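# Lift clothes rail off wall hooks, lay it on counter

## Task

Lift the clothes rail free of both wall hooks and set it down lying flat on the counter. It must be no more than 30° from parallel to the wall, with its centre lying between the two hooks and 18 to 28 cm out from the wall. Release it and move the gripper away. If the gripper still holds the rail at the check, the goal fails, and the rail must stay in place without help from the robot.

## Robot and tools

ROBOT. One arm with seven joints and a two-finger parallel gripper. Joint order, used everywhere: waist, shoulder, upper arm roll, elbow, forearm roll, wrist pitch, wrist roll. Stated ranges in radians: waist -6.283 to 6.283, shoulder -2.059 to 2.094, upper arm roll -6.283 to 6.283, elbow -0.192 to 3.927, forearm roll -6.283 to 6.283, wrist pitch -1.693 to 3.142, wrist roll -6.283 to 6.283. Real ends may differ from these by up to 0.010 rad either way.

FRAME. Scene frame: origin on the table surface directly under the arm base, +z up, +y to the left when facing along +x. Positions are in metres. The base may be slightly tilted, and the reported hand position can be off, more so at long reach. The gripper's fingers point along its own +z and move apart along its own y. end_effector_position is the point between the pads when closed, about 2 cm short of the fingertips; closing pushes the tips roughly 10 mm further along +z.

TOOL execute_actions. Argument "actions" is a list holding at most one item. An empty list only reports the current state. An action item is {"rows": [...], "steps": n}: rows is a list of 1 to 15 rows, each exactly 8 numbers: seven absolute joint target angles in radians (the same kind of values shown in Joint positions), then the gripper opening in [-1, 1], where +1 is fully open and -1 is closed. These are targets to go to, not offsets. Each row is used for one control step of 1/30 s; steps is 1 to 15 (default 15), and the final row repeats if steps outnumber rows. A wait item is {"steps": n} with n up to 300; it sends nothing new and returns after that many steps since the previous result, counting your reply time. Optional "pictures": true/false controls whether camera images come back. A call is rejected, and nothing is sent, if any target is beyond a joint's range by more than 0.010 rad and also further out than that joint's last reported angle. Targets past a real end are clipped there, and a 'joint sent to its limit' line may appear (possibly referring to an earlier action). Missing that line does not prove there is more room.

MOTION LIMITS. Joint targets change at most 3.14 rad/s, with 0.16 s to ramp up, and joints are synchronised to finish together. Each step the target is kept within 0.623 rad of the measured angle, and if the target would put the hand more than 70 mm from where it is, all joints are pulled back proportionally. So large moves need several calls. Between calls the arm keeps heading to the last row sent, until it stalls or a step is HELD; then only a new action moves it further. Fingers already in motion finish moving.

GRIPPING. grip_measured reports the actual opening on the same -1..1 scale; Joint positions ends with the pad gap in metres (0.084 fully open). To hold something, keep commanding an opening well below grip_measured; the bigger the difference, the stronger the squeeze (about 24 N per pad for parts up to ~6 cm wide). Commanding exactly grip_measured still presses lightly; wide parts may slip. Closing fast can squeeze harder, sometimes enough to spring the fingers open. Brief external tugs on a held part, or pushes on loose items, may happen.

RESULT LINES. State line: end_effector_position (m), end_effector_quat_wxyz, linear and angular velocities (m/s, rad/s). Joint positions and Joint velocities: seven joints then the finger gap. Joint torques: drive output per joint, with unit-specific offset, scale and noise; nonzero even in free air. 'joint command not followed': the clearance checker altered or blocked targets (mount blocks and posts count as part of the arm). HELD: on that step your row was not fully applied. 'joint sent to its limit': see above. MOTOR HOT warns from 65 °C; at 80 °C an OVER-TEMPERATURE FAULT brakes the arm until it cools. Holding loads heats motors, even while you think.

TORQUE FAULT. If contact torque reaches a joint's load limit (N m: waist 45.5, shoulder 45.5, upper arm roll 27.3, elbow 27.3, forearm roll 27.3, wrist pitch 18.2, wrist roll 18.2; a carried object's weight counts), the arm halts, backs that joint off slightly, stays still 10 s and drops the rest of the call. Avoid this.

TOOL zoom_image. {"camera": "cam_high" or "cam_low", "region": [x0, y0, x1, y1]} in pixels of that camera's last full image, origin top-left, region no larger than 504 by 504. Returns an enlarged view.

CAMERAS. cam_high and cam_low, both 672x504, images delivered in that order. Calibration (pinhole plus radial distortion, OpenCV conventions) was given per camera and may be slightly off, up to about 2.3 degrees and 9 mm. cam_high sits at about [0.426, 0.641, 1.122] looking down; cam_low at about [0.298, -0.794, 0.168] looking nearly horizontally.

TOOL finished_scene. {"scene": n} with the current scene's number. Replying without any tool call ends everything.

AVOID. Knocking or placing anything off the table fails the task. Drops, slips, slams, hard hits and forceful pushes reduce the result. Keep the rail seated in the gripper while unhooking, lower it gently to lie flat, open fully, then lift clear before finishing. Smooth, economical motion is preferred.

Each tool is called after ">>>" as name(argument=value, ...) on one line, values as JSON.

## Session

>>> execute_actions(actions=[])

Scene clock: 0.00 s of 4700.00 s.
end_effector_position=(+0.2268, -0.3959, +0.3472) grip_measured=+1.00 end_effector_quat_wxyz=(-0.203, -0.154, +0.948, +0.191) end_effector_velocity=(+0.001, +0.000, -0.000) end_effector_angular_velocity=(+0.001, -0.000, +0.001)
Joint positions: [-1.036  0.566 -0.065  1.584  0.069  1.576  1.481  0.084]
Joint velocities: [ 0.    -0.     0.001 -0.     0.    -0.     0.    -0.   ]
Joint torques (N m, as the arm reports them, + toward a larger angle): no reading
Motor temperatures (°C, as the motors report them): [28 29 27 29 27 29 27]

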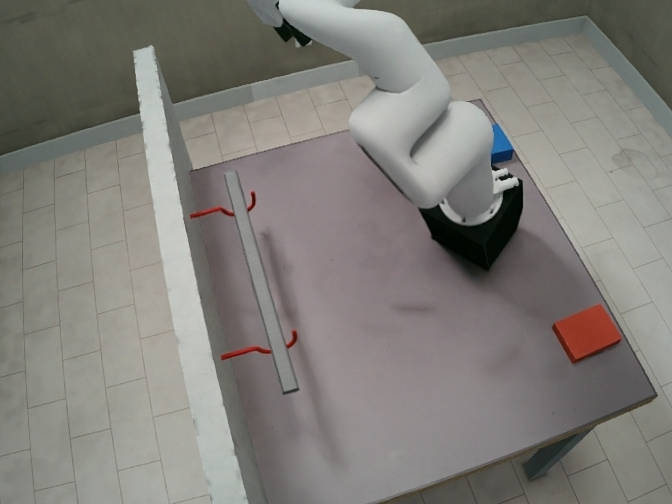

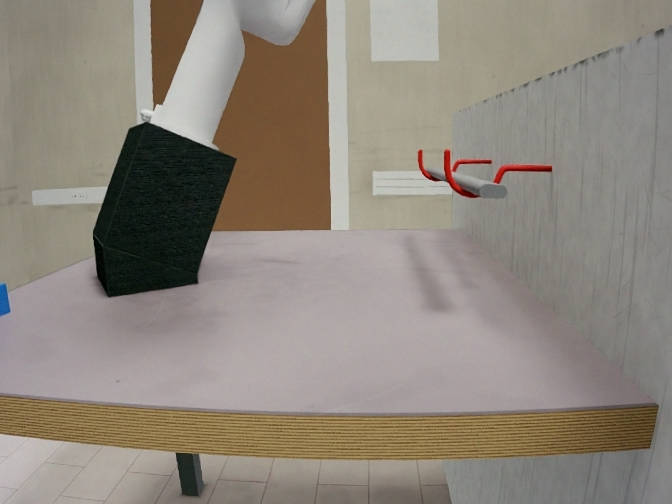

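>>> execute_actions(actions=[{"rows":[[0,0.566,0,1.584,0,1.576,1.481,1]]}], pictures=false)

>>> execute_actions(actions=[{"steps":30}])

Scene clock: 10.73 s of 4700.00 s.
end_effector_position=(+0.3445, -0.3222, +0.2863) grip_measured=+1.00 end_effector_quat_wxyz=(-0.265, -0.307, +0.889, +0.215) end_effector_velocity=(+0.249, +0.227, -0.147) end_effector_angular_velocity=(+0.264, +0.209, +0.768)
Joint positions: [-0.722  0.566 -0.037  1.584  0.04   1.576  1.481  0.084]
Joint velocities: [ 0.767 -0.     0.052  0.    -0.052  0.    -0.001  0.   ]
Joint torques (N m, as the arm reports them, + toward a larger angle): [-13.36 -21.35 -11.19  11.94  -0.68   0.01  -0.17]
Motor temperatures (°C, as the motors report them): [28 31 29 33 27 29 27]
Steps of this call (steps 1 to 90: nothing new was sent; then 7.23 s passed at rest; steps 91 to 105: all 15 steps of this action). Readings (joint positions):
91: [-1.036 0.566 -0.065 1.584 0.069 1.576 1.481]
92: [-1.034 0.566 -0.065 1.584 0.068 1.576 1.481]
94: [-1.009 0.566 -0.070 1.583 0.064 1.576 1.481]
98: [-0.899 0.566 -0.049 1.584 0.054 1.576 1.481]
105: the state above

Scene clock: 21.17 s of 4700.00 s.
end_effector_position=(+0.4091, -0.2434, +0.2452) grip_measured=+1.00 end_effector_quat_wxyz=(-0.324, -0.411, +0.823, +0.220) end_effector_velocity=(+0.000, +0.000, -0.000) end_effector_angular_velocity=(+0.000, +0.000, +0.000)
Joint positions: [-0.42   0.563 -0.087  1.581  0.017  1.582  1.483  0.084]
Joint velocities: [ 0. -0.  0.  0.  0.  0.  0.  0.]
Joint torques (N m, as the arm reports them, + toward a larger angle): [-11.6  -22.18 -11.16  11.41  -1.06   0.28  -0.2 ]
Motor temperatures (°C, as the motors report them): [29 33 29 34 27 29 27]
TORQUE FAULT: the external load on joint 3 (upper arm roll) reached its load limit, and the arm stopped for 10 seconds. The arm's remaining commands of this call were not run. Joint 3 (upper arm roll) moved back by up to 3 degrees. The arm holds there, with its grip as last carried out, and accepts commands again: back off and push less far. The arm stops again, at the same cost, whenever a joint's load reaches its limit.
The stop began at step 13 of this call (marked STOPPED below). From that step on the arm followed nothing that you had sent. Nothing is kept back now, and the robot has no last target.
Steps of this call (steps 1 to 12: the robot went on to your last target; steps 13 to 313: the stop). Readings (joint positions):
1: [-0.696 0.566 -0.035 1.584 0.038 1.576 1.481]
2: [-0.671 0.566 -0.034 1.584 0.036 1.576 1.481]
4: [-0.619 0.566 -0.031 1.584 0.033 1.576 1.481]
8: [-0.517 0.566 -0.026 1.584 0.028 1.576 1.481]
13: [-0.420 0.562 -0.040 1.580 0.015 1.585 1.483] STOPPED
313: the state above

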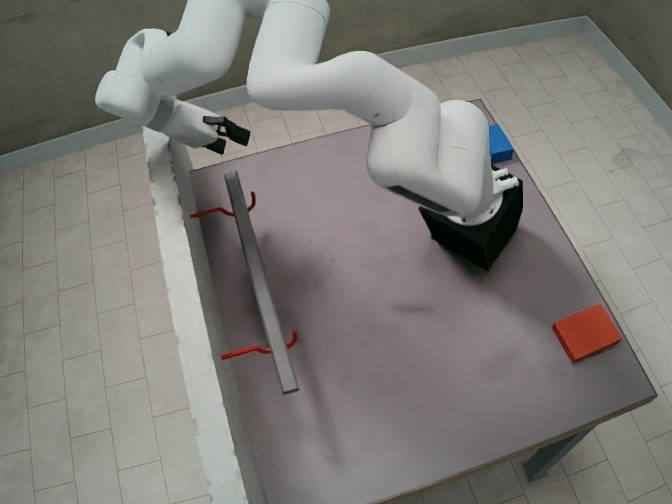

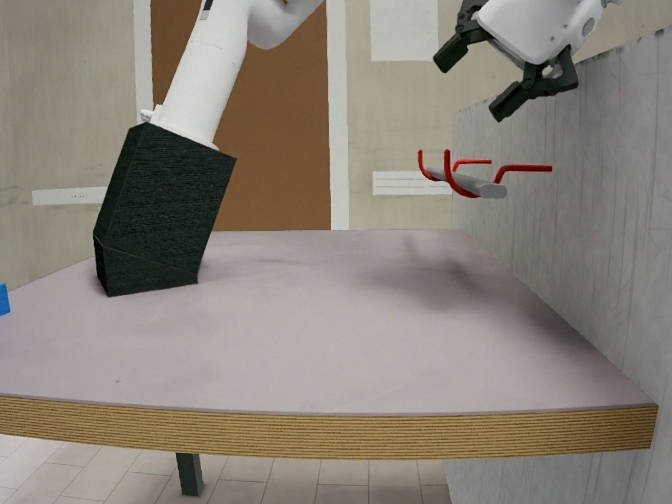

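>>> execute_actions(actions=[{"rows":[[-0.42,0.2,0,1.584,0,1.576,1.481,1]]}], pictures=false)

>>> execute_actions(actions=[{"rows":[[-0.1,0.2,0,1.584,0,1.576,1.481,1]]}], pictures=false)

>>> execute_actions(actions=[{"steps":10}])

Scene clock: 26.73 s of 4700.00 s.
end_effector_position=(+0.4946, -0.1959, +0.3668) grip_measured=+1.00 end_effector_quat_wxyz=(-0.257, -0.492, +0.826, +0.093) end_effector_velocity=(+0.144, +0.120, +0.269) end_effector_angular_velocity=(-0.242, -0.529, +0.384)
Joint positions: [-0.42   0.251 -0.012  1.586  0.003  1.577  1.481  0.084]
Joint velocities: [ 0.004 -0.625  0.143  0.046 -0.025 -0.011 -0.001  0.   ]
Joint torques (N m, as the arm reports them, + toward a larger angle): [-10.69 -12.09 -11.22  11.    -0.91  -0.39  -0.11]
Motor temperatures (°C, as the motors report them): [29 33 30 35 27 29 27]
Steps of this call (steps 1 to 90: nothing new was sent; then 2.07 s passed at rest; steps 91 to 105: all 15 steps of this action). Readings (joint positions):
91: [-0.420 0.563 -0.087 1.581 0.017 1.582 1.483]
92: [-0.420 0.562 -0.087 1.581 0.017 1.582 1.483]
94: [-0.421 0.537 -0.080 1.575 0.015 1.582 1.483]
98: [-0.421 0.426 -0.055 1.583 0.010 1.580 1.482]
105: the state above

Scene clock: 27.23 s of 4700.00 s.
end_effector_position=(+0.5486, -0.0567, +0.3371) grip_measured=+1.00 end_effector_quat_wxyz=(-0.258, -0.620, +0.735, +0.097) end_effector_velocity=(+0.037, +0.169, -0.037) end_effector_angular_velocity=(+0.121, +0.047, +0.339)
Joint positions: [-0.125  0.202  0.005  1.584  0.001  1.576  1.481  0.084]
Joint velocities: [ 0.325 -0.031  0.036  0.005  0.003 -0.    -0.002 -0.   ]
Joint torques (N m, as the arm reports them, + toward a larger angle): [-18.02 -20.41 -15.87  13.12  -1.54  -0.01  -0.22]
Motor temperatures (°C, as the motors report them): [29 33 30 35 27 29 27]
Steps of this call (steps 1 to 15: all 15 steps of this action). Readings (joint positions):
1: [-0.419 0.233 -0.008 1.587 0.002 1.576 1.481]
2: [-0.418 0.221 -0.006 1.589 0.001 1.576 1.481]
4: [-0.393 0.214 -0.011 1.588 0.000 1.576 1.481]
8: [-0.284 0.215 -0.001 1.582 0.001 1.576 1.481]
15: the state above

Scene clock: 27.57 s of 4700.00 s.
end_effector_position=(+0.5502, -0.0486, +0.3355) grip_measured=+1.00 end_effector_quat_wxyz=(-0.259, -0.627, +0.729, +0.097) end_effector_velocity=(+0.003, +0.014, -0.003) end_effector_angular_velocity=(+0.011, +0.003, +0.024)
Joint positions: [-0.102  0.2   -0.001  1.584 -0.     1.576  1.481  0.084]
Joint velocities: [ 0.017 -0.001  0.012  0.001  0.001  0.     0.002  0.   ]
Joint torques (N m, as the arm reports them, + toward a larger angle): [ -7.57 -20.92  -8.4   13.41  -0.97  -0.25  -0.2 ]
Motor temperatures (°C, as the motors report them): [29 33 30 35 27 29 27]
Steps of this call (steps 1 to 10: the robot went on to your last target). Readings (joint positions):
1: [-0.117 0.202 0.005 1.584 0.001 1.576 1.481]
2: [-0.112 0.201 0.003 1.584 0.000 1.576 1.481]
4: [-0.108 0.201 -0.001 1.584 -0.000 1.576 1.481]
8: [-0.104 0.200 -0.002 1.584 -0.000 1.576 1.481]
10: the state above

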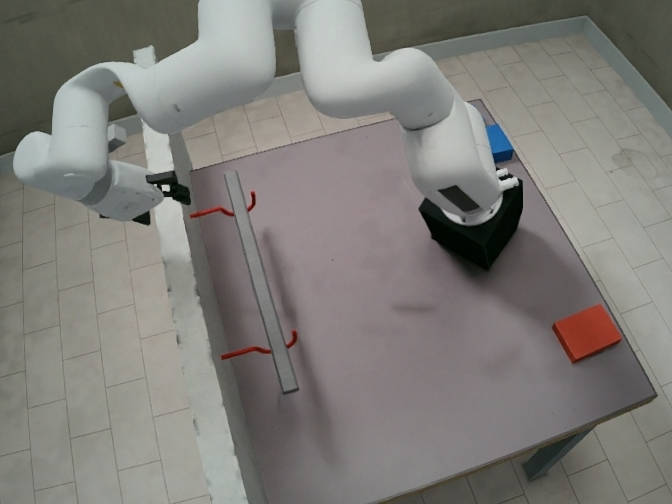

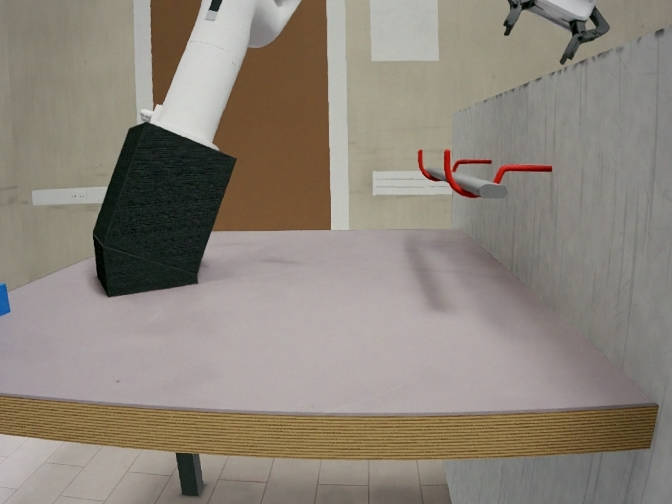

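>>> execute_actions(actions=[{"rows":[[-0.1,0.2,0,1.1,0,0.7,1.481,1]]}], pictures=false)

>>> execute_actions(actions=[{"steps":15}])

Scene clock: 41.90 s of 4700.00 s.
end_effector_position=(+0.5635, -0.0855, +0.2276) grip_measured=+1.00 end_effector_quat_wxyz=(-0.172, -0.660, +0.731, -0.022) end_effector_velocity=(+0.053, -0.039, -0.002) end_effector_angular_velocity=(-0.155, -0.799, +0.224)
Joint positions: [-0.102  0.174 -0.003  1.194 -0.     0.912  1.48   0.084]
Joint velocities: [-0.017 -0.373 -0.033 -0.731 -0.007 -1.202 -0.014  0.   ]
Joint torques (N m, as the arm reports them, + toward a larger angle): [ -1.66  31.05  -3.32  -1.85   0.53 -15.68   1.04]
Motor temperatures (°C, as the motors report them): [29 34 29 38 27 30 27]
Steps of this call (steps 1 to 30: the robot went on to your last target; steps 31 to 100: nothing new was sent; then 10.50 s passed at rest; steps 101 to 115: all 15 steps of this action). Readings (joint positions):
101: [-0.100 0.200 0.000 1.584 -0.000 1.576 1.481]
102: [-0.100 0.200 0.000 1.583 -0.000 1.573 1.481]
104: [-0.100 0.198 0.000 1.560 0.000 1.539 1.481]
108: [-0.100 0.199 0.000 1.426 0.000 1.354 1.481]
115: the state above

Scene clock: 51.93 s of 4700.00 s.
end_effector_position=(+0.5691, -0.0797, +0.2488) grip_measured=+1.00 end_effector_quat_wxyz=(-0.162, -0.663, +0.730, -0.036) end_effector_velocity=(+0.000, +0.000, -0.000) end_effector_angular_velocity=(+0.000, -0.000, -0.000)
Joint positions: [-0.102  0.121 -0.003  1.183 -0.     0.918  1.48   0.084]
Joint velocities: [ 0.     0.     0.     0.     0.    -0.     0.001  0.   ]
Joint torques (N m, as the arm reports them, + toward a larger angle): [ -3.01 -27.22  -4.29  26.19   1.38  -6.07   0.16]
Motor temperatures (°C, as the motors report them): [28 35 29 53 27 34 27]
TORQUE FAULT: the external load on joint 2 (shoulder) reached its load limit, and the arm stopped for 10 seconds. The arm ran no command of this call. Joint 2 (shoulder) moved back by up to 3 degrees. The arm holds there, with its grip as last carried out, and accepts commands again: back off and push less far. The arm stops again, at the same cost, whenever a joint's load reaches its limit.
The stop began at step 1 of this call (marked STOPPED below). From that step on the arm followed nothing that you had sent. Nothing is kept back now, and the robot has no last target.
Steps of this call (steps 1 to 301: the stop). Readings (joint positions):
1: [-0.102 0.166 -0.004 1.190 -0.000 0.911 1.480] STOPPED
2: [-0.102 0.165 -0.004 1.190 -0.000 0.910 1.480]
4: [-0.102 0.155 -0.003 1.185 -0.000 0.907 1.480]
8: [-0.101 0.137 -0.002 1.181 -0.000 0.911 1.480]
301: the state above

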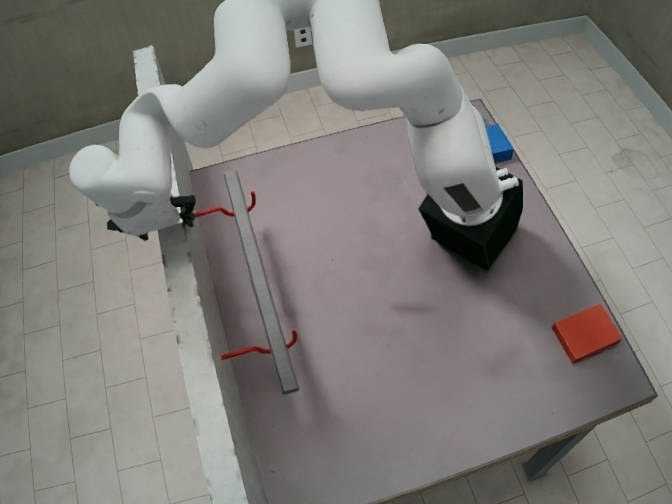

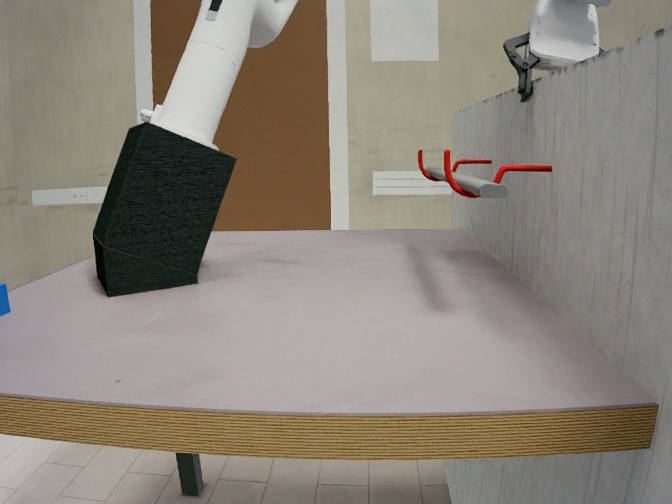

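>>> execute_actions(actions=[{"rows":[[-0.05,0.143,0,0.853,0,0.53,1.481,1]]}], pictures=false)

>>> execute_actions(actions=[{"steps":15}])

Scene clock: 74.77 s of 4700.00 s.
end_effector_position=(+0.5713, -0.0729, +0.2496) grip_measured=+1.00 end_effector_quat_wxyz=(+0.131, +0.674, -0.723, +0.074) end_effector_velocity=(-0.000, -0.001, +0.000) end_effector_angular_velocity=(-0.000, +0.000, -0.000)
Joint positions: [-0.085  0.056 -0.008  1.075 -0.     0.773  1.48   0.084]
Joint velocities: [-0.001  0.     0.    -0.    -0.     0.    -0.001  0.   ]
Joint torques (N m, as the arm reports them, + toward a larger angle): [-10.37 -24.58 -12.91  24.34  -1.02  -5.96  -0.41]
Motor temperatures (°C, as the motors report them): [28 36 30 68 27 40 27]
TORQUE FAULT: the external load on joint 2 (shoulder) reached its load limit, and the arm stopped for 10 seconds. The arm's remaining commands of this call were not run. Joint 2 (shoulder) moved back by up to 3 degrees. The arm holds there, with its grip as last carried out, and accepts commands again: back off and push less far. The arm stops again, at the same cost, whenever a joint's load reaches its limit.
MOTOR HOT: a motor reached 65 °C. Now the hottest motor, joint 4 (elbow), reports 68 °C. The temperature limit of the motors' drives, at which the controller stops the arm, is 80 °C. To cool a motor, set the load down, stop pushing, or move to a pose that needs little force.
The stop began at step 98 of this call (marked STOPPED below). From that step on the arm followed nothing that you had sent. 8 steps, steps kept back included, did not run and will not run. Nothing is kept back now, and the robot has no last target.
Steps of this call (steps 1 to 90: nothing new was sent; then 9.57 s passed at rest; steps 91 to 97: the first 7 steps of this action; steps 98 to 398: the stop). Readings (joint positions):
91: [-0.102 0.121 -0.003 1.183 -0.000 0.918 1.480]
92: [-0.101 0.121 -0.003 1.181 -0.000 0.915 1.480]
94: [-0.098 0.115 -0.005 1.161 -0.001 0.886 1.479]
98: [-0.085 0.103 -0.009 1.080 -0.000 0.767 1.480] STOPPED
398: the state above

Scene clock: 74.80 s of 4700.00 s.
end_effector_position=(+0.5713, -0.0729, +0.2496) grip_measured=+1.00 end_effector_quat_wxyz=(+0.131, +0.674, -0.723, +0.074) end_effector_velocity=(+0.000, +0.001, -0.000) end_effector_angular_velocity=(+0.000, -0.000, +0.001)
Joint positions: [-0.085  0.056 -0.008  1.075 -0.     0.773  1.48   0.084]
Joint velocities: [ 0.     0.     0.001  0.    -0.    -0.     0.001  0.   ]
Joint torques (N m, as the arm reports them, + toward a larger angle): [-10.19 -24.59 -12.93  24.29  -1.2   -5.72  -0.37]
Motor temperatures (°C, as the motors report them): [28 36 30 68 27 40 27]
MOTOR HOT: still on. Now the hottest motor, joint 4 (elbow), reports 68 °C; a drive's own limit is 80 °C.
A stop began in an earlier call of the same reply, so what this call sent did not run. Send another action.
Steps of this call (step 1: nothing new was sent). Readings (joint positions):
1: the state above

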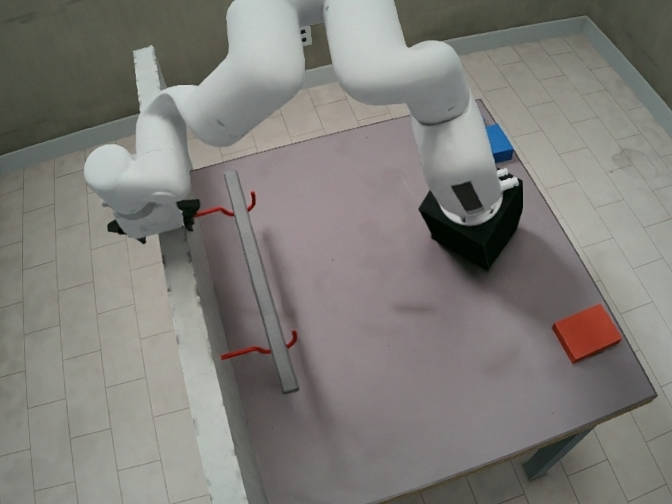

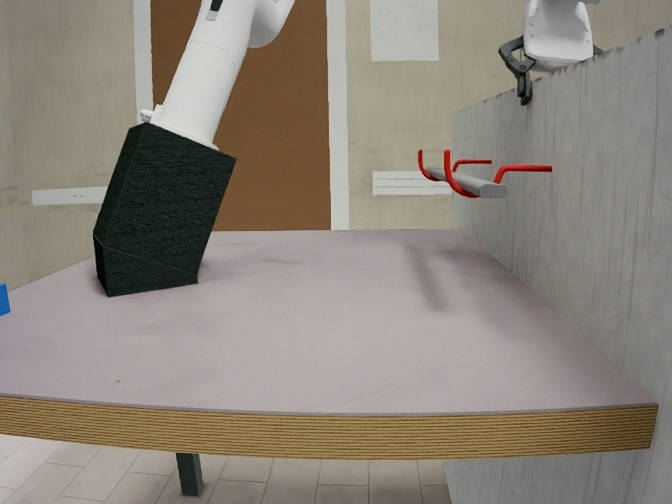

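Stuck on the wall top. Lift away first by leaning the shoulder back.

>>> execute_actions(actions=[{"rows":[[-0.085,-0.3,0,1.075,0,0.773,1.481,1]]}], pictures=false)

>>> execute_actions(actions=[{"rows":[[-0.05,-0.3,0,0.6,0,0.6,1.481,1]]}])

Scene clock: 78.50 s of 4700.00 s.
end_effector_position=(+0.6167, -0.0300, +0.4026) grip_measured=+1.00 end_effector_quat_wxyz=(+0.035, +0.686, -0.701, +0.192) end_effector_velocity=(+0.061, +0.115, +0.339) end_effector_angular_velocity=(-0.089, -0.635, +0.227)
Joint positions: [-0.086 -0.25  -0.002  1.076 -0.     0.771  1.481  0.084]
Joint velocities: [ 0.007 -0.627  0.026  0.048  0.003 -0.004  0.002  0.   ]
Joint torques (N m, as the arm reports them, + toward a larger angle): [-3.97 -8.98 -8.05 12.6  -0.23 -1.19 -0.27]
Motor temperatures (°C, as the motors report them): [28 36 30 69 27 41 27]
MOTOR HOT: still on. Now the hottest motor, joint 4 (elbow), reports 69 °C; a drive's own limit is 80 °C.
Steps of this call (steps 1 to 90: nothing new was sent; then 0.20 s passed at rest; steps 91 to 105: all 15 steps of this action). Readings (joint positions):
91: [-0.085 0.056 -0.008 1.075 -0.000 0.773 1.480]
92: [-0.085 0.055 -0.008 1.074 -0.001 0.773 1.480]
94: [-0.086 0.029 -0.010 1.068 -0.001 0.774 1.479]
98: [-0.088 -0.075 -0.010 1.062 -0.001 0.776 1.480]
105: the state above

Scene clock: 79.00 s of 4700.00 s.
end_effector_position=(+0.5109, -0.0353, +0.2892) grip_measured=+1.00 end_effector_quat_wxyz=(+0.089, +0.692, -0.707, +0.118) end_effector_velocity=(-0.300, -0.012, -0.267) end_effector_angular_velocity=(+0.077, +0.477, -0.082)
Joint positions: [-0.059 -0.293 -0.     0.726 -0.     0.647  1.481  0.084]
Joint velocities: [ 0.062 -0.044  0.    -0.841  0.    -0.311  0.001  0.   ]
Joint torques (N m, as the arm reports them, + toward a larger angle): [ -3.23 -13.94  -6.71  12.58   0.16  -1.2   -0.28]
Motor temperatures (°C, as the motors report them): [28 36 30 69 27 41 27]
MOTOR HOT: still on. Now the hottest motor, joint 4 (elbow), reports 69 °C; a drive's own limit is 80 °C.
Steps of this call (steps 1 to 15: all 15 steps of this action). Readings (joint positions):
1: [-0.085 -0.268 -0.001 1.078 -0.000 0.771 1.481]
2: [-0.085 -0.279 -0.001 1.078 -0.000 0.770 1.481]
4: [-0.083 -0.288 -0.001 1.050 -0.000 0.758 1.481]
8: [-0.074 -0.284 -0.000 0.923 -0.000 0.720 1.481]
15: the state above

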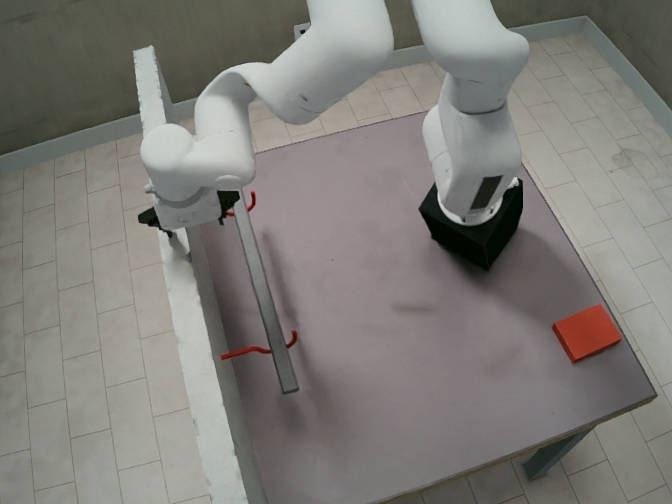

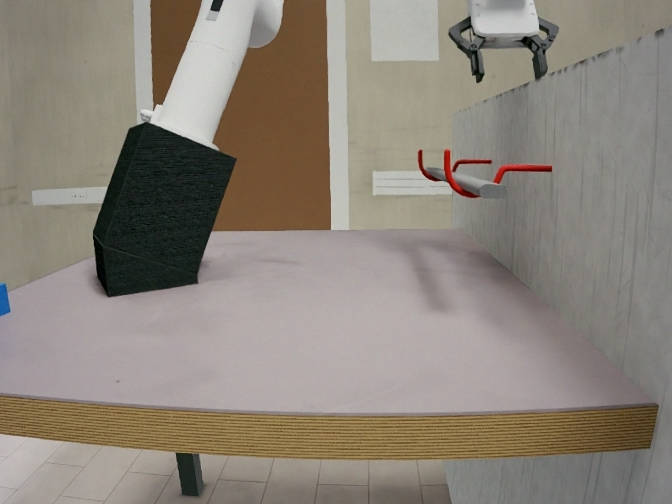

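>>> execute_actions(actions=[{"steps":10}], pictures=false)

Scene clock: 89.17 s of 4700.00 s.
end_effector_position=(+0.5203, -0.0335, +0.2967) grip_measured=+1.00 end_effector_quat_wxyz=(+0.071, +0.693, -0.703, +0.139) end_effector_velocity=(-0.000, -0.000, +0.000) end_effector_angular_velocity=(-0.000, +0.000, -0.001)
Joint positions: [-0.055 -0.311 -0.004  0.714  0.     0.598  1.482  0.084]
Joint velocities: [-0.001  0.    -0.     0.    -0.     0.    -0.    -0.   ]
Joint torques (N m, as the arm reports them, + toward a larger angle): [ -3.09 -13.16  -6.47  12.83   0.14  -1.32  -0.32]
Motor temperatures (°C, as the motors report them): [28 34 30 58 27 38 27]
TORQUE FAULT: the external load on joint 4 (elbow) reached its load limit, and the arm stopped for 10 seconds. The arm's remaining commands of this call were not run. Joint 4 (elbow) moved back by up to 3 degrees. The arm holds there, with its grip as last carried out, and accepts commands again: back off and push less far. The arm stops again, at the same cost, whenever a joint's load reaches its limit.
MOTOR HOT: cleared. Now the hottest motor, joint 4 (elbow), reports 58 °C.
The stop began at step 5 of this call (marked STOPPED below). From that step on the arm followed nothing that you had sent. Nothing is kept back now, and the robot has no last target.
Steps of this call (steps 1 to 4: the robot went on to your last target; steps 5 to 305: the stop). Readings (joint positions):
1: [-0.057 -0.294 -0.000 0.698 -0.000 0.635 1.481]
2: [-0.056 -0.301 -0.002 0.684 0.000 0.619 1.481]
4: [-0.055 -0.311 -0.004 0.662 0.000 0.598 1.482]
5: [-0.055 -0.312 -0.004 0.665 0.000 0.595 1.482] STOPPED
8: [-0.055 -0.307 -0.004 0.679 0.000 0.602 1.481]
305: the state above

>>> execute_actions(actions=[{"rows":[[-0.055,-0.6,0,0.714,0,0.5,1.481,1]]}], pictures=false)

>>> execute_actions(actions=[{"rows":[[-0.05,-0.6,0,0.3,0,0.3,1.481,1]]}])

Scene clock: 93.43 s of 4700.00 s.
end_effector_position=(+0.5683, +0.0029, +0.4334) grip_measured=+1.00 end_effector_quat_wxyz=(-0.045, +0.694, -0.664, +0.276) end_effector_velocity=(+0.004, +0.021, +0.067) end_effector_angular_velocity=(-0.021, -0.170, +0.054)
Joint positions: [-0.055 -0.585 -0.     0.717  0.     0.506  1.481  0.084]
Joint velocities: [ 0.    -0.158  0.002 -0.033 -0.    -0.055 -0.    -0.   ]
Joint torques (N m, as the arm reports them, + toward a larger angle): [-1.23 -6.09 -6.35 12.69  0.22 -1.07 -0.23]
Motor temperatures (°C, as the motors report them): [28 34 29 55 27 37 27]
Steps of this call (steps 1 to 90: nothing new was sent; then 0.77 s passed at rest; steps 91 to 105: all 15 steps of this action). Readings (joint positions):
91: [-0.055 -0.311 -0.004 0.714 0.000 0.598 1.482]
92: [-0.055 -0.312 -0.004 0.714 0.000 0.597 1.482]
94: [-0.055 -0.340 -0.003 0.709 0.000 0.587 1.482]
98: [-0.055 -0.450 -0.002 0.717 0.000 0.550 1.481]
105: the state above

Scene clock: 93.93 s of 4700.00 s.
end_effector_position=(+0.4679, -0.0214, +0.3053) grip_measured=+1.00 end_effector_quat_wxyz=(+0.008, +0.699, -0.683, +0.213) end_effector_velocity=(-0.250, -0.040, -0.241) end_effector_angular_velocity=(+0.044, +0.369, -0.101)
Joint positions: [-0.051 -0.598 -0.     0.362 -0.     0.332  1.481  0.084]
Joint velocities: [ 0.007 -0.014 -0.001 -0.719 -0.    -0.321 -0.002 -0.   ]
Joint torques (N m, as the arm reports them, + toward a larger angle): [-0.9  -8.61 -5.03 15.95  0.45 -1.94 -0.38]
Motor temperatures (°C, as the motors report them): [28 34 29 54 27 37 27]
Steps of this call (steps 1 to 15: all 15 steps of this action). Readings (joint positions):
1: [-0.055 -0.589 -0.000 0.715 0.000 0.504 1.481]
2: [-0.055 -0.591 -0.000 0.712 0.000 0.502 1.481]
4: [-0.055 -0.594 -0.000 0.684 0.000 0.484 1.481]
8: [-0.053 -0.592 -0.000 0.559 -0.000 0.430 1.481]
15: the state above

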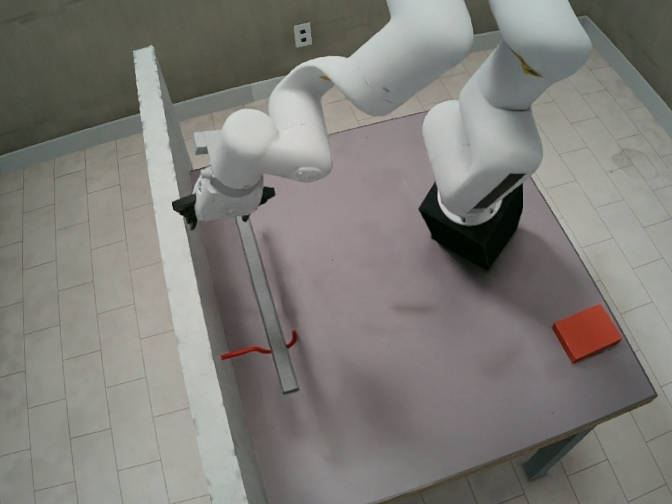

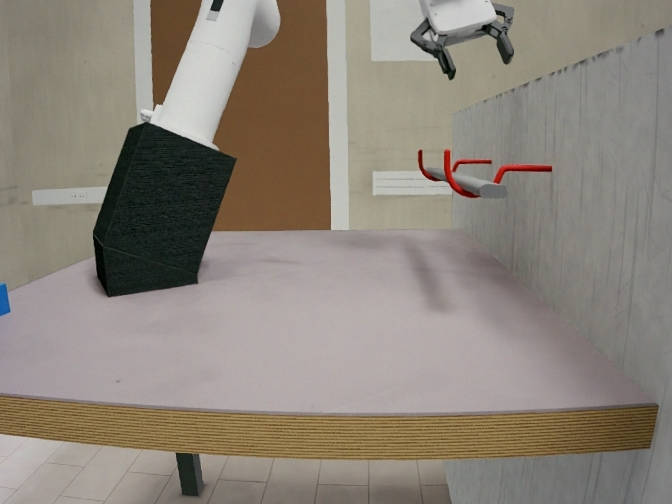

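>>> execute_actions(actions=[{"steps":8}], pictures=false)

Scene clock: 99.17 s of 4700.00 s.
end_effector_position=(+0.4471, -0.0243, +0.2862) grip_measured=+1.00 end_effector_quat_wxyz=(+0.016, +0.699, -0.685, +0.203) end_effector_velocity=(-0.000, -0.000, -0.000) end_effector_angular_velocity=(+0.000, +0.001, +0.000)
Joint positions: [-0.05  -0.6   -0.     0.3   -0.     0.3    1.481  0.084]
Joint velocities: [ 0.     0.    -0.    -0.     0.     0.    -0.001 -0.   ]
Joint torques (N m, as the arm reports them, + toward a larger angle): [-0.57 -7.6  -4.69 12.24  0.49 -1.47 -0.37]
Motor temperatures (°C, as the motors report them): [28 33 29 51 27 36 27]
Steps of this call (steps 1 to 30: the robot went on to your last target; steps 31 to 100: nothing new was sent; then 1.90 s passed at rest). Readings (joint positions):
1: [-0.051 -0.598 0.000 0.341 -0.000 0.323 1.481]
2: [-0.050 -0.598 0.000 0.327 -0.000 0.317 1.481]
4: [-0.050 -0.599 0.000 0.314 -0.000 0.308 1.481]
8: [-0.050 -0.600 -0.000 0.306 0.000 0.302 1.481]
100: the state above
The arm was judged still, so your last target was given up. Only a new action makes it travel on or press farther. Fingers that are still opening or closing keep moving.

>>> execute_actions(actions=[{"rows":[[-0.05,-0.163,0,0.471,0,0.314,1.481,1]]}], pictures=false)

>>> execute_actions(actions=[{"steps":12}])

Scene clock: 112.83 s of 4700.00 s.
end_effector_position=(+0.4343, -0.0510, +0.1908) grip_measured=+1.00 end_effector_quat_wxyz=(+0.102, +0.693, -0.706, +0.100) end_effector_velocity=(+0.012, -0.012, -0.031) end_effector_angular_velocity=(+0.006, +0.059, -0.021)
Joint positions: [-0.05  -0.182  0.     0.461 -0.     0.314  1.481  0.084]
Joint velocities: [-0.002  0.171 -0.003  0.106  0.    -0.002 -0.001  0.   ]
Joint torques (N m, as the arm reports them, + toward a larger angle): [ -3.19 -14.18  -5.84   9.45   0.27  -1.08  -0.43]
Motor temperatures (°C, as the motors report them): [28 32 29 46 27 35 27]
Steps of this call (steps 1 to 90: nothing new was sent; then 10.17 s passed at rest; steps 91 to 105: all 15 steps of this action). Readings (joint positions):
91: [-0.050 -0.600 -0.000 0.300 -0.000 0.300 1.481]
92: [-0.050 -0.598 -0.000 0.301 -0.000 0.300 1.481]
94: [-0.050 -0.568 -0.000 0.314 0.000 0.301 1.481]
98: [-0.050 -0.376 0.000 0.389 0.000 0.307 1.481]
105: the state above

Scene clock: 113.23 s of 4700.00 s.
end_effector_position=(+0.4345, -0.0522, +0.1870) grip_measured=+1.00 end_effector_quat_wxyz=(+0.104, +0.693, -0.707, +0.097) end_effector_velocity=(-0.001, -0.001, -0.002) end_effector_angular_velocity=(+0.000, +0.006, -0.003)
Joint positions: [-0.05  -0.164 -0.     0.471 -0.     0.314  1.481  0.084]
Joint velocities: [-0.001  0.007  0.     0.002 -0.     0.001  0.     0.   ]
Joint torques (N m, as the arm reports them, + toward a larger angle): [ -3.32 -12.69  -5.85   9.52   0.36  -1.18  -0.41]
Motor temperatures (°C, as the motors report them): [28 32 29 46 27 34 27]
Steps of this call (steps 1 to 12: the robot went on to your last target). Readings (joint positions):
1: [-0.050 -0.177 -0.000 0.464 0.000 0.314 1.481]
2: [-0.050 -0.174 -0.000 0.467 0.000 0.314 1.481]
4: [-0.050 -0.170 -0.000 0.469 0.000 0.314 1.481]
8: [-0.050 -0.166 -0.000 0.470 0.000 0.314 1.481]
12: the state above

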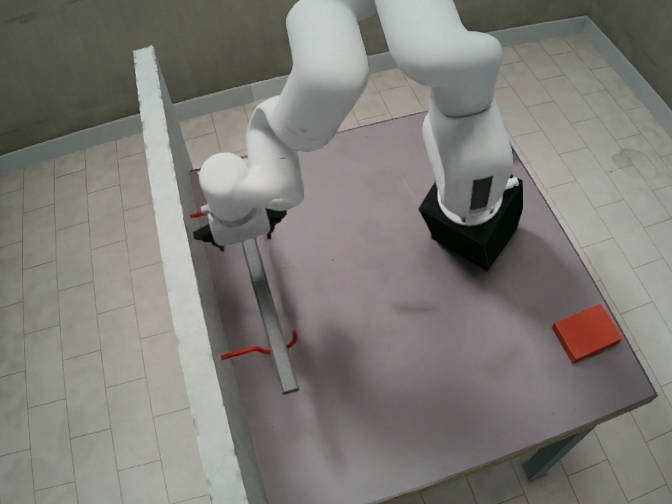

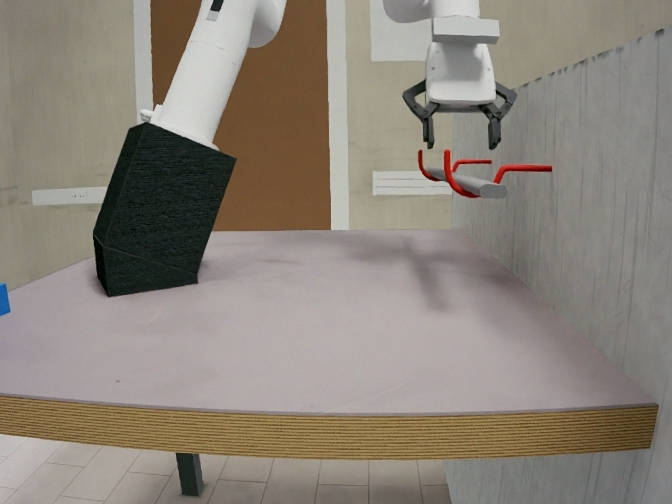

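>>> execute_actions(actions=[{"rows":[[-0.05,0.13,0,0.6,0,0.15,1.481,1]]}])

Scene clock: 116.60 s of 4700.00 s.
end_effector_position=(+0.4440, -0.0734, +0.1212) grip_measured=+1.00 end_effector_quat_wxyz=(+0.114, +0.691, -0.709, +0.086) end_effector_velocity=(+0.000, -0.003, -0.014) end_effector_angular_velocity=(+0.000, -0.007, +0.000)
Joint positions: [-0.051  0.124 -0.001  0.576  0.     0.161  1.481  0.084]
Joint velocities: [-0.     0.053  0.002  0.011  0.001 -0.049  0.003 -0.   ]
Joint torques (N m, as the arm reports them, + toward a larger angle): [ -2.5  -20.44  -4.12  24.78   0.27  -6.27  -0.13]
Motor temperatures (°C, as the motors report them): [28 32 29 45 27 34 27]
Steps of this call (steps 1 to 30: the robot went on to your last target; steps 31 to 86: nothing new was sent; steps 87 to 101: all 15 steps of this action). Readings (joint positions):
87: [-0.050 -0.163 0.000 0.471 0.000 0.314 1.481]
88: [-0.050 -0.161 -0.000 0.472 -0.000 0.313 1.481]
90: [-0.050 -0.131 -0.000 0.487 -0.000 0.293 1.481]
94: [-0.050 0.044 -0.001 0.550 0.000 0.206 1.481]
101: the state above

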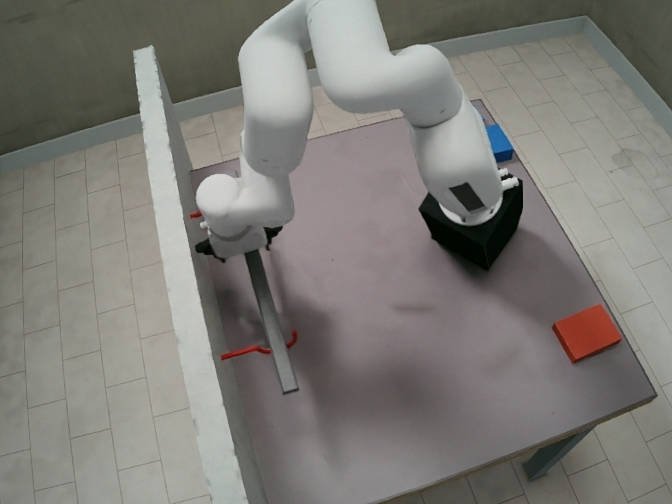

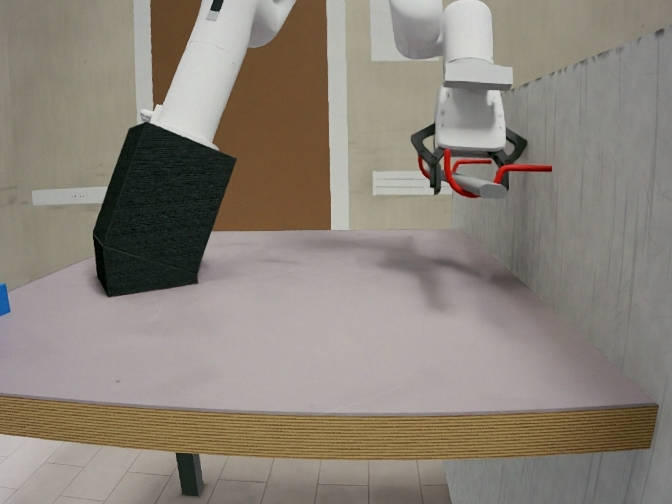

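>>> execute_actions(actions=[{"rows":[[-0.05,0.12,0,0.55,0,0.13,1.481,-1]]}])

Scene clock: 119.63 s of 4700.00 s.
end_effector_position=(+0.4403, -0.0717, +0.1202) grip_measured=-0.67 end_effector_quat_wxyz=(+0.109, +0.693, -0.707, +0.090) end_effector_velocity=(-0.012, -0.004, -0.003) end_effector_angular_velocity=(-0.001, +0.018, -0.019)
Joint positions: [-0.049  0.12   0.001  0.553 -0.     0.129  1.481  0.015]
Joint velocities: [-0.003  0.001 -0.006 -0.017  0.002  0.004  0.003 -0.   ]
Joint torques (N m, as the arm reports them, + toward a larger angle): [ -5.39 -15.12  -6.98   7.46   0.71  -1.29  -0.19]
Motor temperatures (°C, as the motors report them): [28 32 29 48 27 35 27]
Steps of this call (steps 1 to 15: the robot went on to your last target; steps 16 to 76: nothing new was sent; steps 77 to 91: all 15 steps of this action). Readings (joint positions):
77: [-0.050 0.130 -0.000 0.578 -0.000 0.155 1.481]
78: [-0.050 0.130 0.001 0.579 -0.000 0.153 1.481]
80: [-0.048 0.124 0.003 0.575 -0.001 0.138 1.481]
84: [-0.048 0.119 0.004 0.561 -0.001 0.129 1.481]
91: the state above

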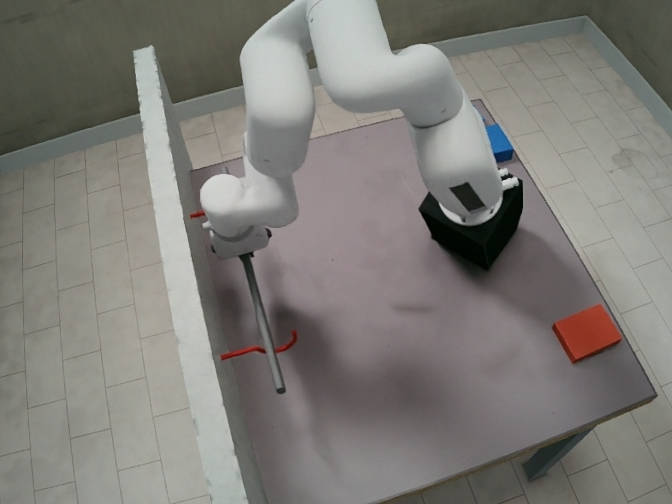

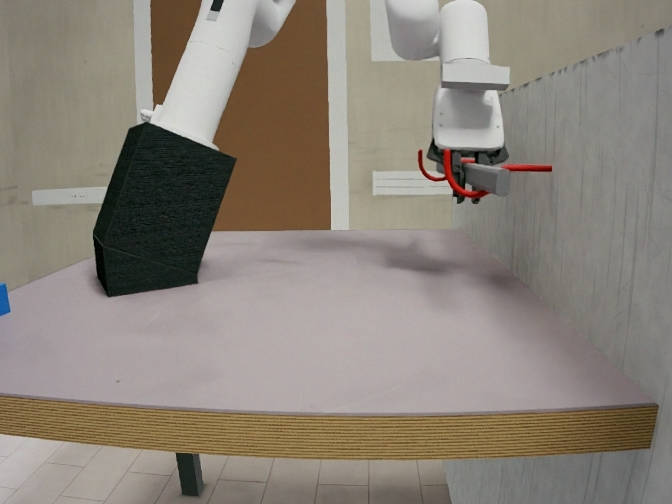

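Gripped. Lift back up (reverse path), then pull back.

>>> execute_actions(actions=[{"rows":[[-0.05,-0.25,0,0.41,0,0.3,1.481,-1]]}], pictures=false)

>>> execute_actions(actions=[{"rows":[[-0.05,-0.6,0,0.0,0,0.25,1.481,-1]]}])

Scene clock: 123.17 s of 4700.00 s.
end_effector_position=(+0.4278, -0.0480, +0.1986) grip_measured=-0.67 end_effector_quat_wxyz=(+0.093, +0.694, -0.705, +0.111) end_effector_velocity=(-0.024, +0.007, +0.011) end_effector_angular_velocity=(+0.004, +0.028, -0.004)
Joint positions: [-0.05  -0.237  0.     0.414 -0.     0.294  1.481  0.015]
Joint velocities: [ 0.002 -0.101  0.001 -0.061  0.     0.068 -0.001 -0.   ]
Joint torques (N m, as the arm reports them, + toward a larger angle): [ -3.11 -11.62  -5.83  10.7    0.65  -1.5   -0.29]
Motor temperatures (°C, as the motors report them): [28 32 29 46 27 35 27]
Steps of this call (steps 1 to 15: the robot went on to your last target; steps 16 to 90: nothing new was sent; then 0.03 s passed at rest; steps 91 to 105: all 15 steps of this action). Readings (joint positions):
91: [-0.050 0.120 0.000 0.550 -0.000 0.130 1.481]
92: [-0.050 0.118 0.000 0.549 0.000 0.131 1.481]
94: [-0.050 0.089 -0.000 0.536 0.000 0.147 1.481]
98: [-0.050 -0.101 -0.000 0.467 -0.000 0.231 1.481]
105: the state above

Scene clock: 123.67 s of 4700.00 s.
end_effector_position=(+0.3111, -0.0357, +0.1967) grip_measured=-0.43 end_effector_quat_wxyz=(+0.095, +0.693, -0.706, +0.108) end_effector_velocity=(-0.055, +0.006, -0.005) end_effector_angular_velocity=(-0.005, -0.024, +0.020)
Joint positions: [-0.051 -0.58  -0.001  0.023  0.001  0.253  1.483  0.025]
Joint velocities: [ 0.002 -0.202  0.006 -0.21  -0.004 -0.036 -0.002  0.01 ]
Joint torques (N m, as the arm reports them, + toward a larger angle): [ 1.38 -3.25 -1.45  8.54 -1.47 -0.45 -1.58]
Motor temperatures (°C, as the motors report them): [28 32 29 45 27 35 27]
Steps of this call (steps 1 to 15: all 15 steps of this action). Readings (joint positions):
1: [-0.050 -0.240 0.000 0.412 -0.000 0.296 1.481]
2: [-0.050 -0.244 0.000 0.410 -0.000 0.297 1.481]
4: [-0.050 -0.273 0.000 0.380 0.000 0.293 1.481]
8: [-0.051 -0.414 -0.001 0.217 0.001 0.274 1.482]
15: the state above

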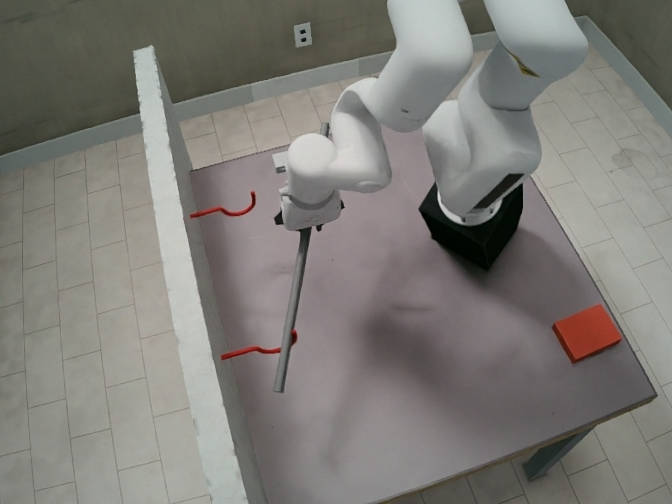

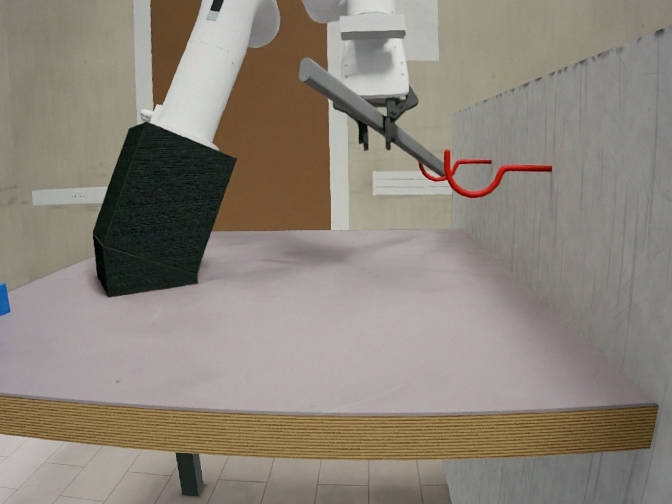

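>>> execute_actions(actions=[{"rows":[[-0.05,-0.9,0,-0.1,0,0.45,1.481,-1]]}])

Scene clock: 127.80 s of 4700.00 s.
end_effector_position=(+0.2771, -0.0272, +0.2115) grip_measured=-0.31 end_effector_quat_wxyz=(+0.095, +0.693, -0.706, +0.108) end_effector_velocity=(-0.009, +0.002, +0.001) end_effector_angular_velocity=(+0.000, +0.010, -0.001)
Joint positions: [-0.05  -0.892  0.    -0.097  0.     0.444  1.484  0.031]
Joint velocities: [ 0.001 -0.071  0.002 -0.023 -0.     0.058  0.001  0.002]
Joint torques (N m, as the arm reports them, + toward a larger angle): [ 3.91 -0.28 -0.12  7.93 -1.46  0.16 -1.99]
Motor temperatures (°C, as the motors report them): [28 32 28 43 27 34 27]
Steps of this call (steps 1 to 30: the robot went on to your last target; steps 31 to 100: nothing new was sent; then 0.30 s passed at rest; steps 101 to 115: all 15 steps of this action). Readings (joint positions):
101: [-0.050 -0.600 0.000 -0.000 -0.000 0.250 1.483]
102: [-0.050 -0.602 0.000 -0.001 0.000 0.252 1.483]
104: [-0.050 -0.633 0.000 -0.011 0.000 0.274 1.483]
108: [-0.050 -0.808 -0.000 -0.069 0.000 0.386 1.484]
115: the state above

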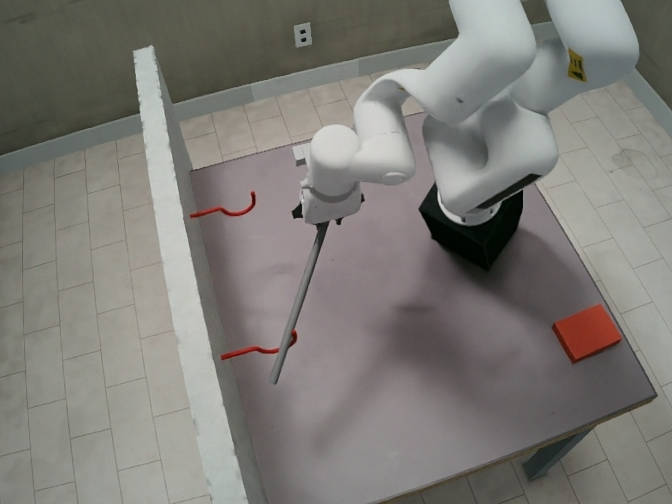

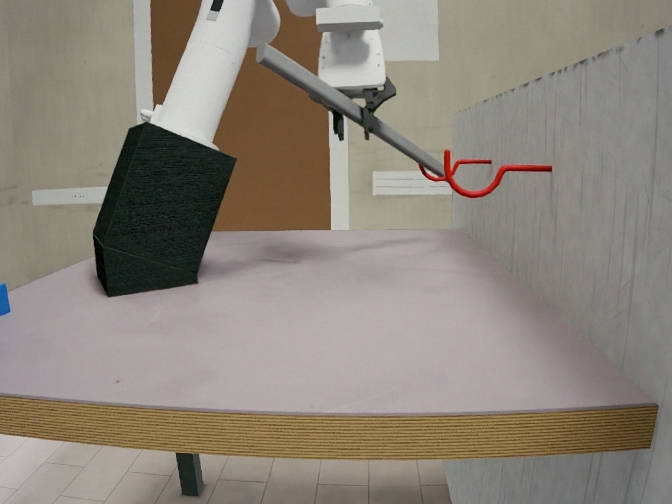

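>>> execute_actions(actions=[{"rows":[[-0.05,-0.6,0,0.3,0,0.55,1.481,-1]]}])

Scene clock: 133.97 s of 4700.00 s.
end_effector_position=(+0.3820, -0.0254, +0.2560) grip_measured=-0.65 end_effector_quat_wxyz=(+0.095, +0.695, -0.705, +0.108) end_effector_velocity=(+0.038, -0.004, +0.005) end_effector_angular_velocity=(+0.008, +0.058, -0.022)
Joint positions: [-0.049 -0.617  0.001  0.278 -0.     0.544  1.481  0.016]
Joint velocities: [-0.002  0.171 -0.003  0.184  0.002  0.075 -0.002 -0.003]
Joint torques (N m, as the arm reports them, + toward a larger angle): [-0.79 -8.76 -4.5  10.29 -0.49 -0.89 -0.61]
Motor temperatures (°C, as the motors report them): [28 31 28 41 27 33 27]
Steps of this call (steps 1 to 15: the robot went on to your last target; steps 16 to 90: nothing new was sent; then 2.67 s passed at rest; steps 91 to 105: all 15 steps of this action). Readings (joint positions):
91: [-0.050 -0.900 -0.000 -0.100 -0.000 0.450 1.484]
92: [-0.050 -0.899 -0.000 -0.098 -0.000 0.451 1.484]
94: [-0.050 -0.875 -0.000 -0.071 -0.000 0.461 1.484]
98: [-0.049 -0.755 0.001 0.091 -0.001 0.499 1.482]
105: the state above

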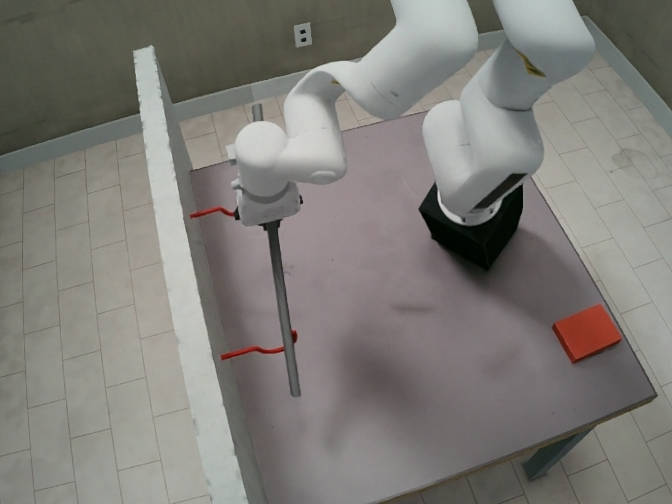

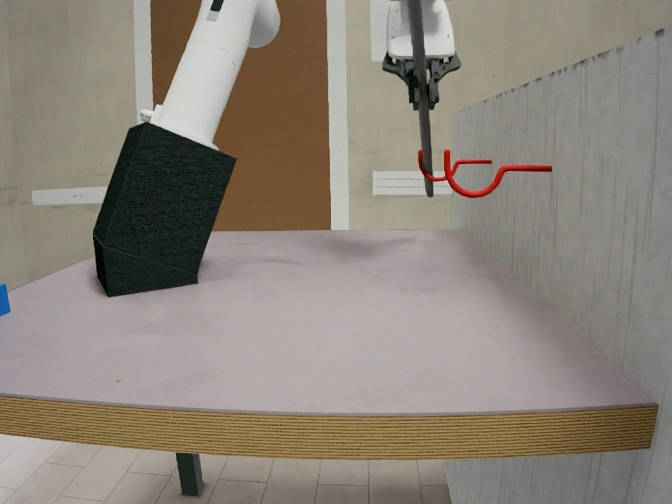

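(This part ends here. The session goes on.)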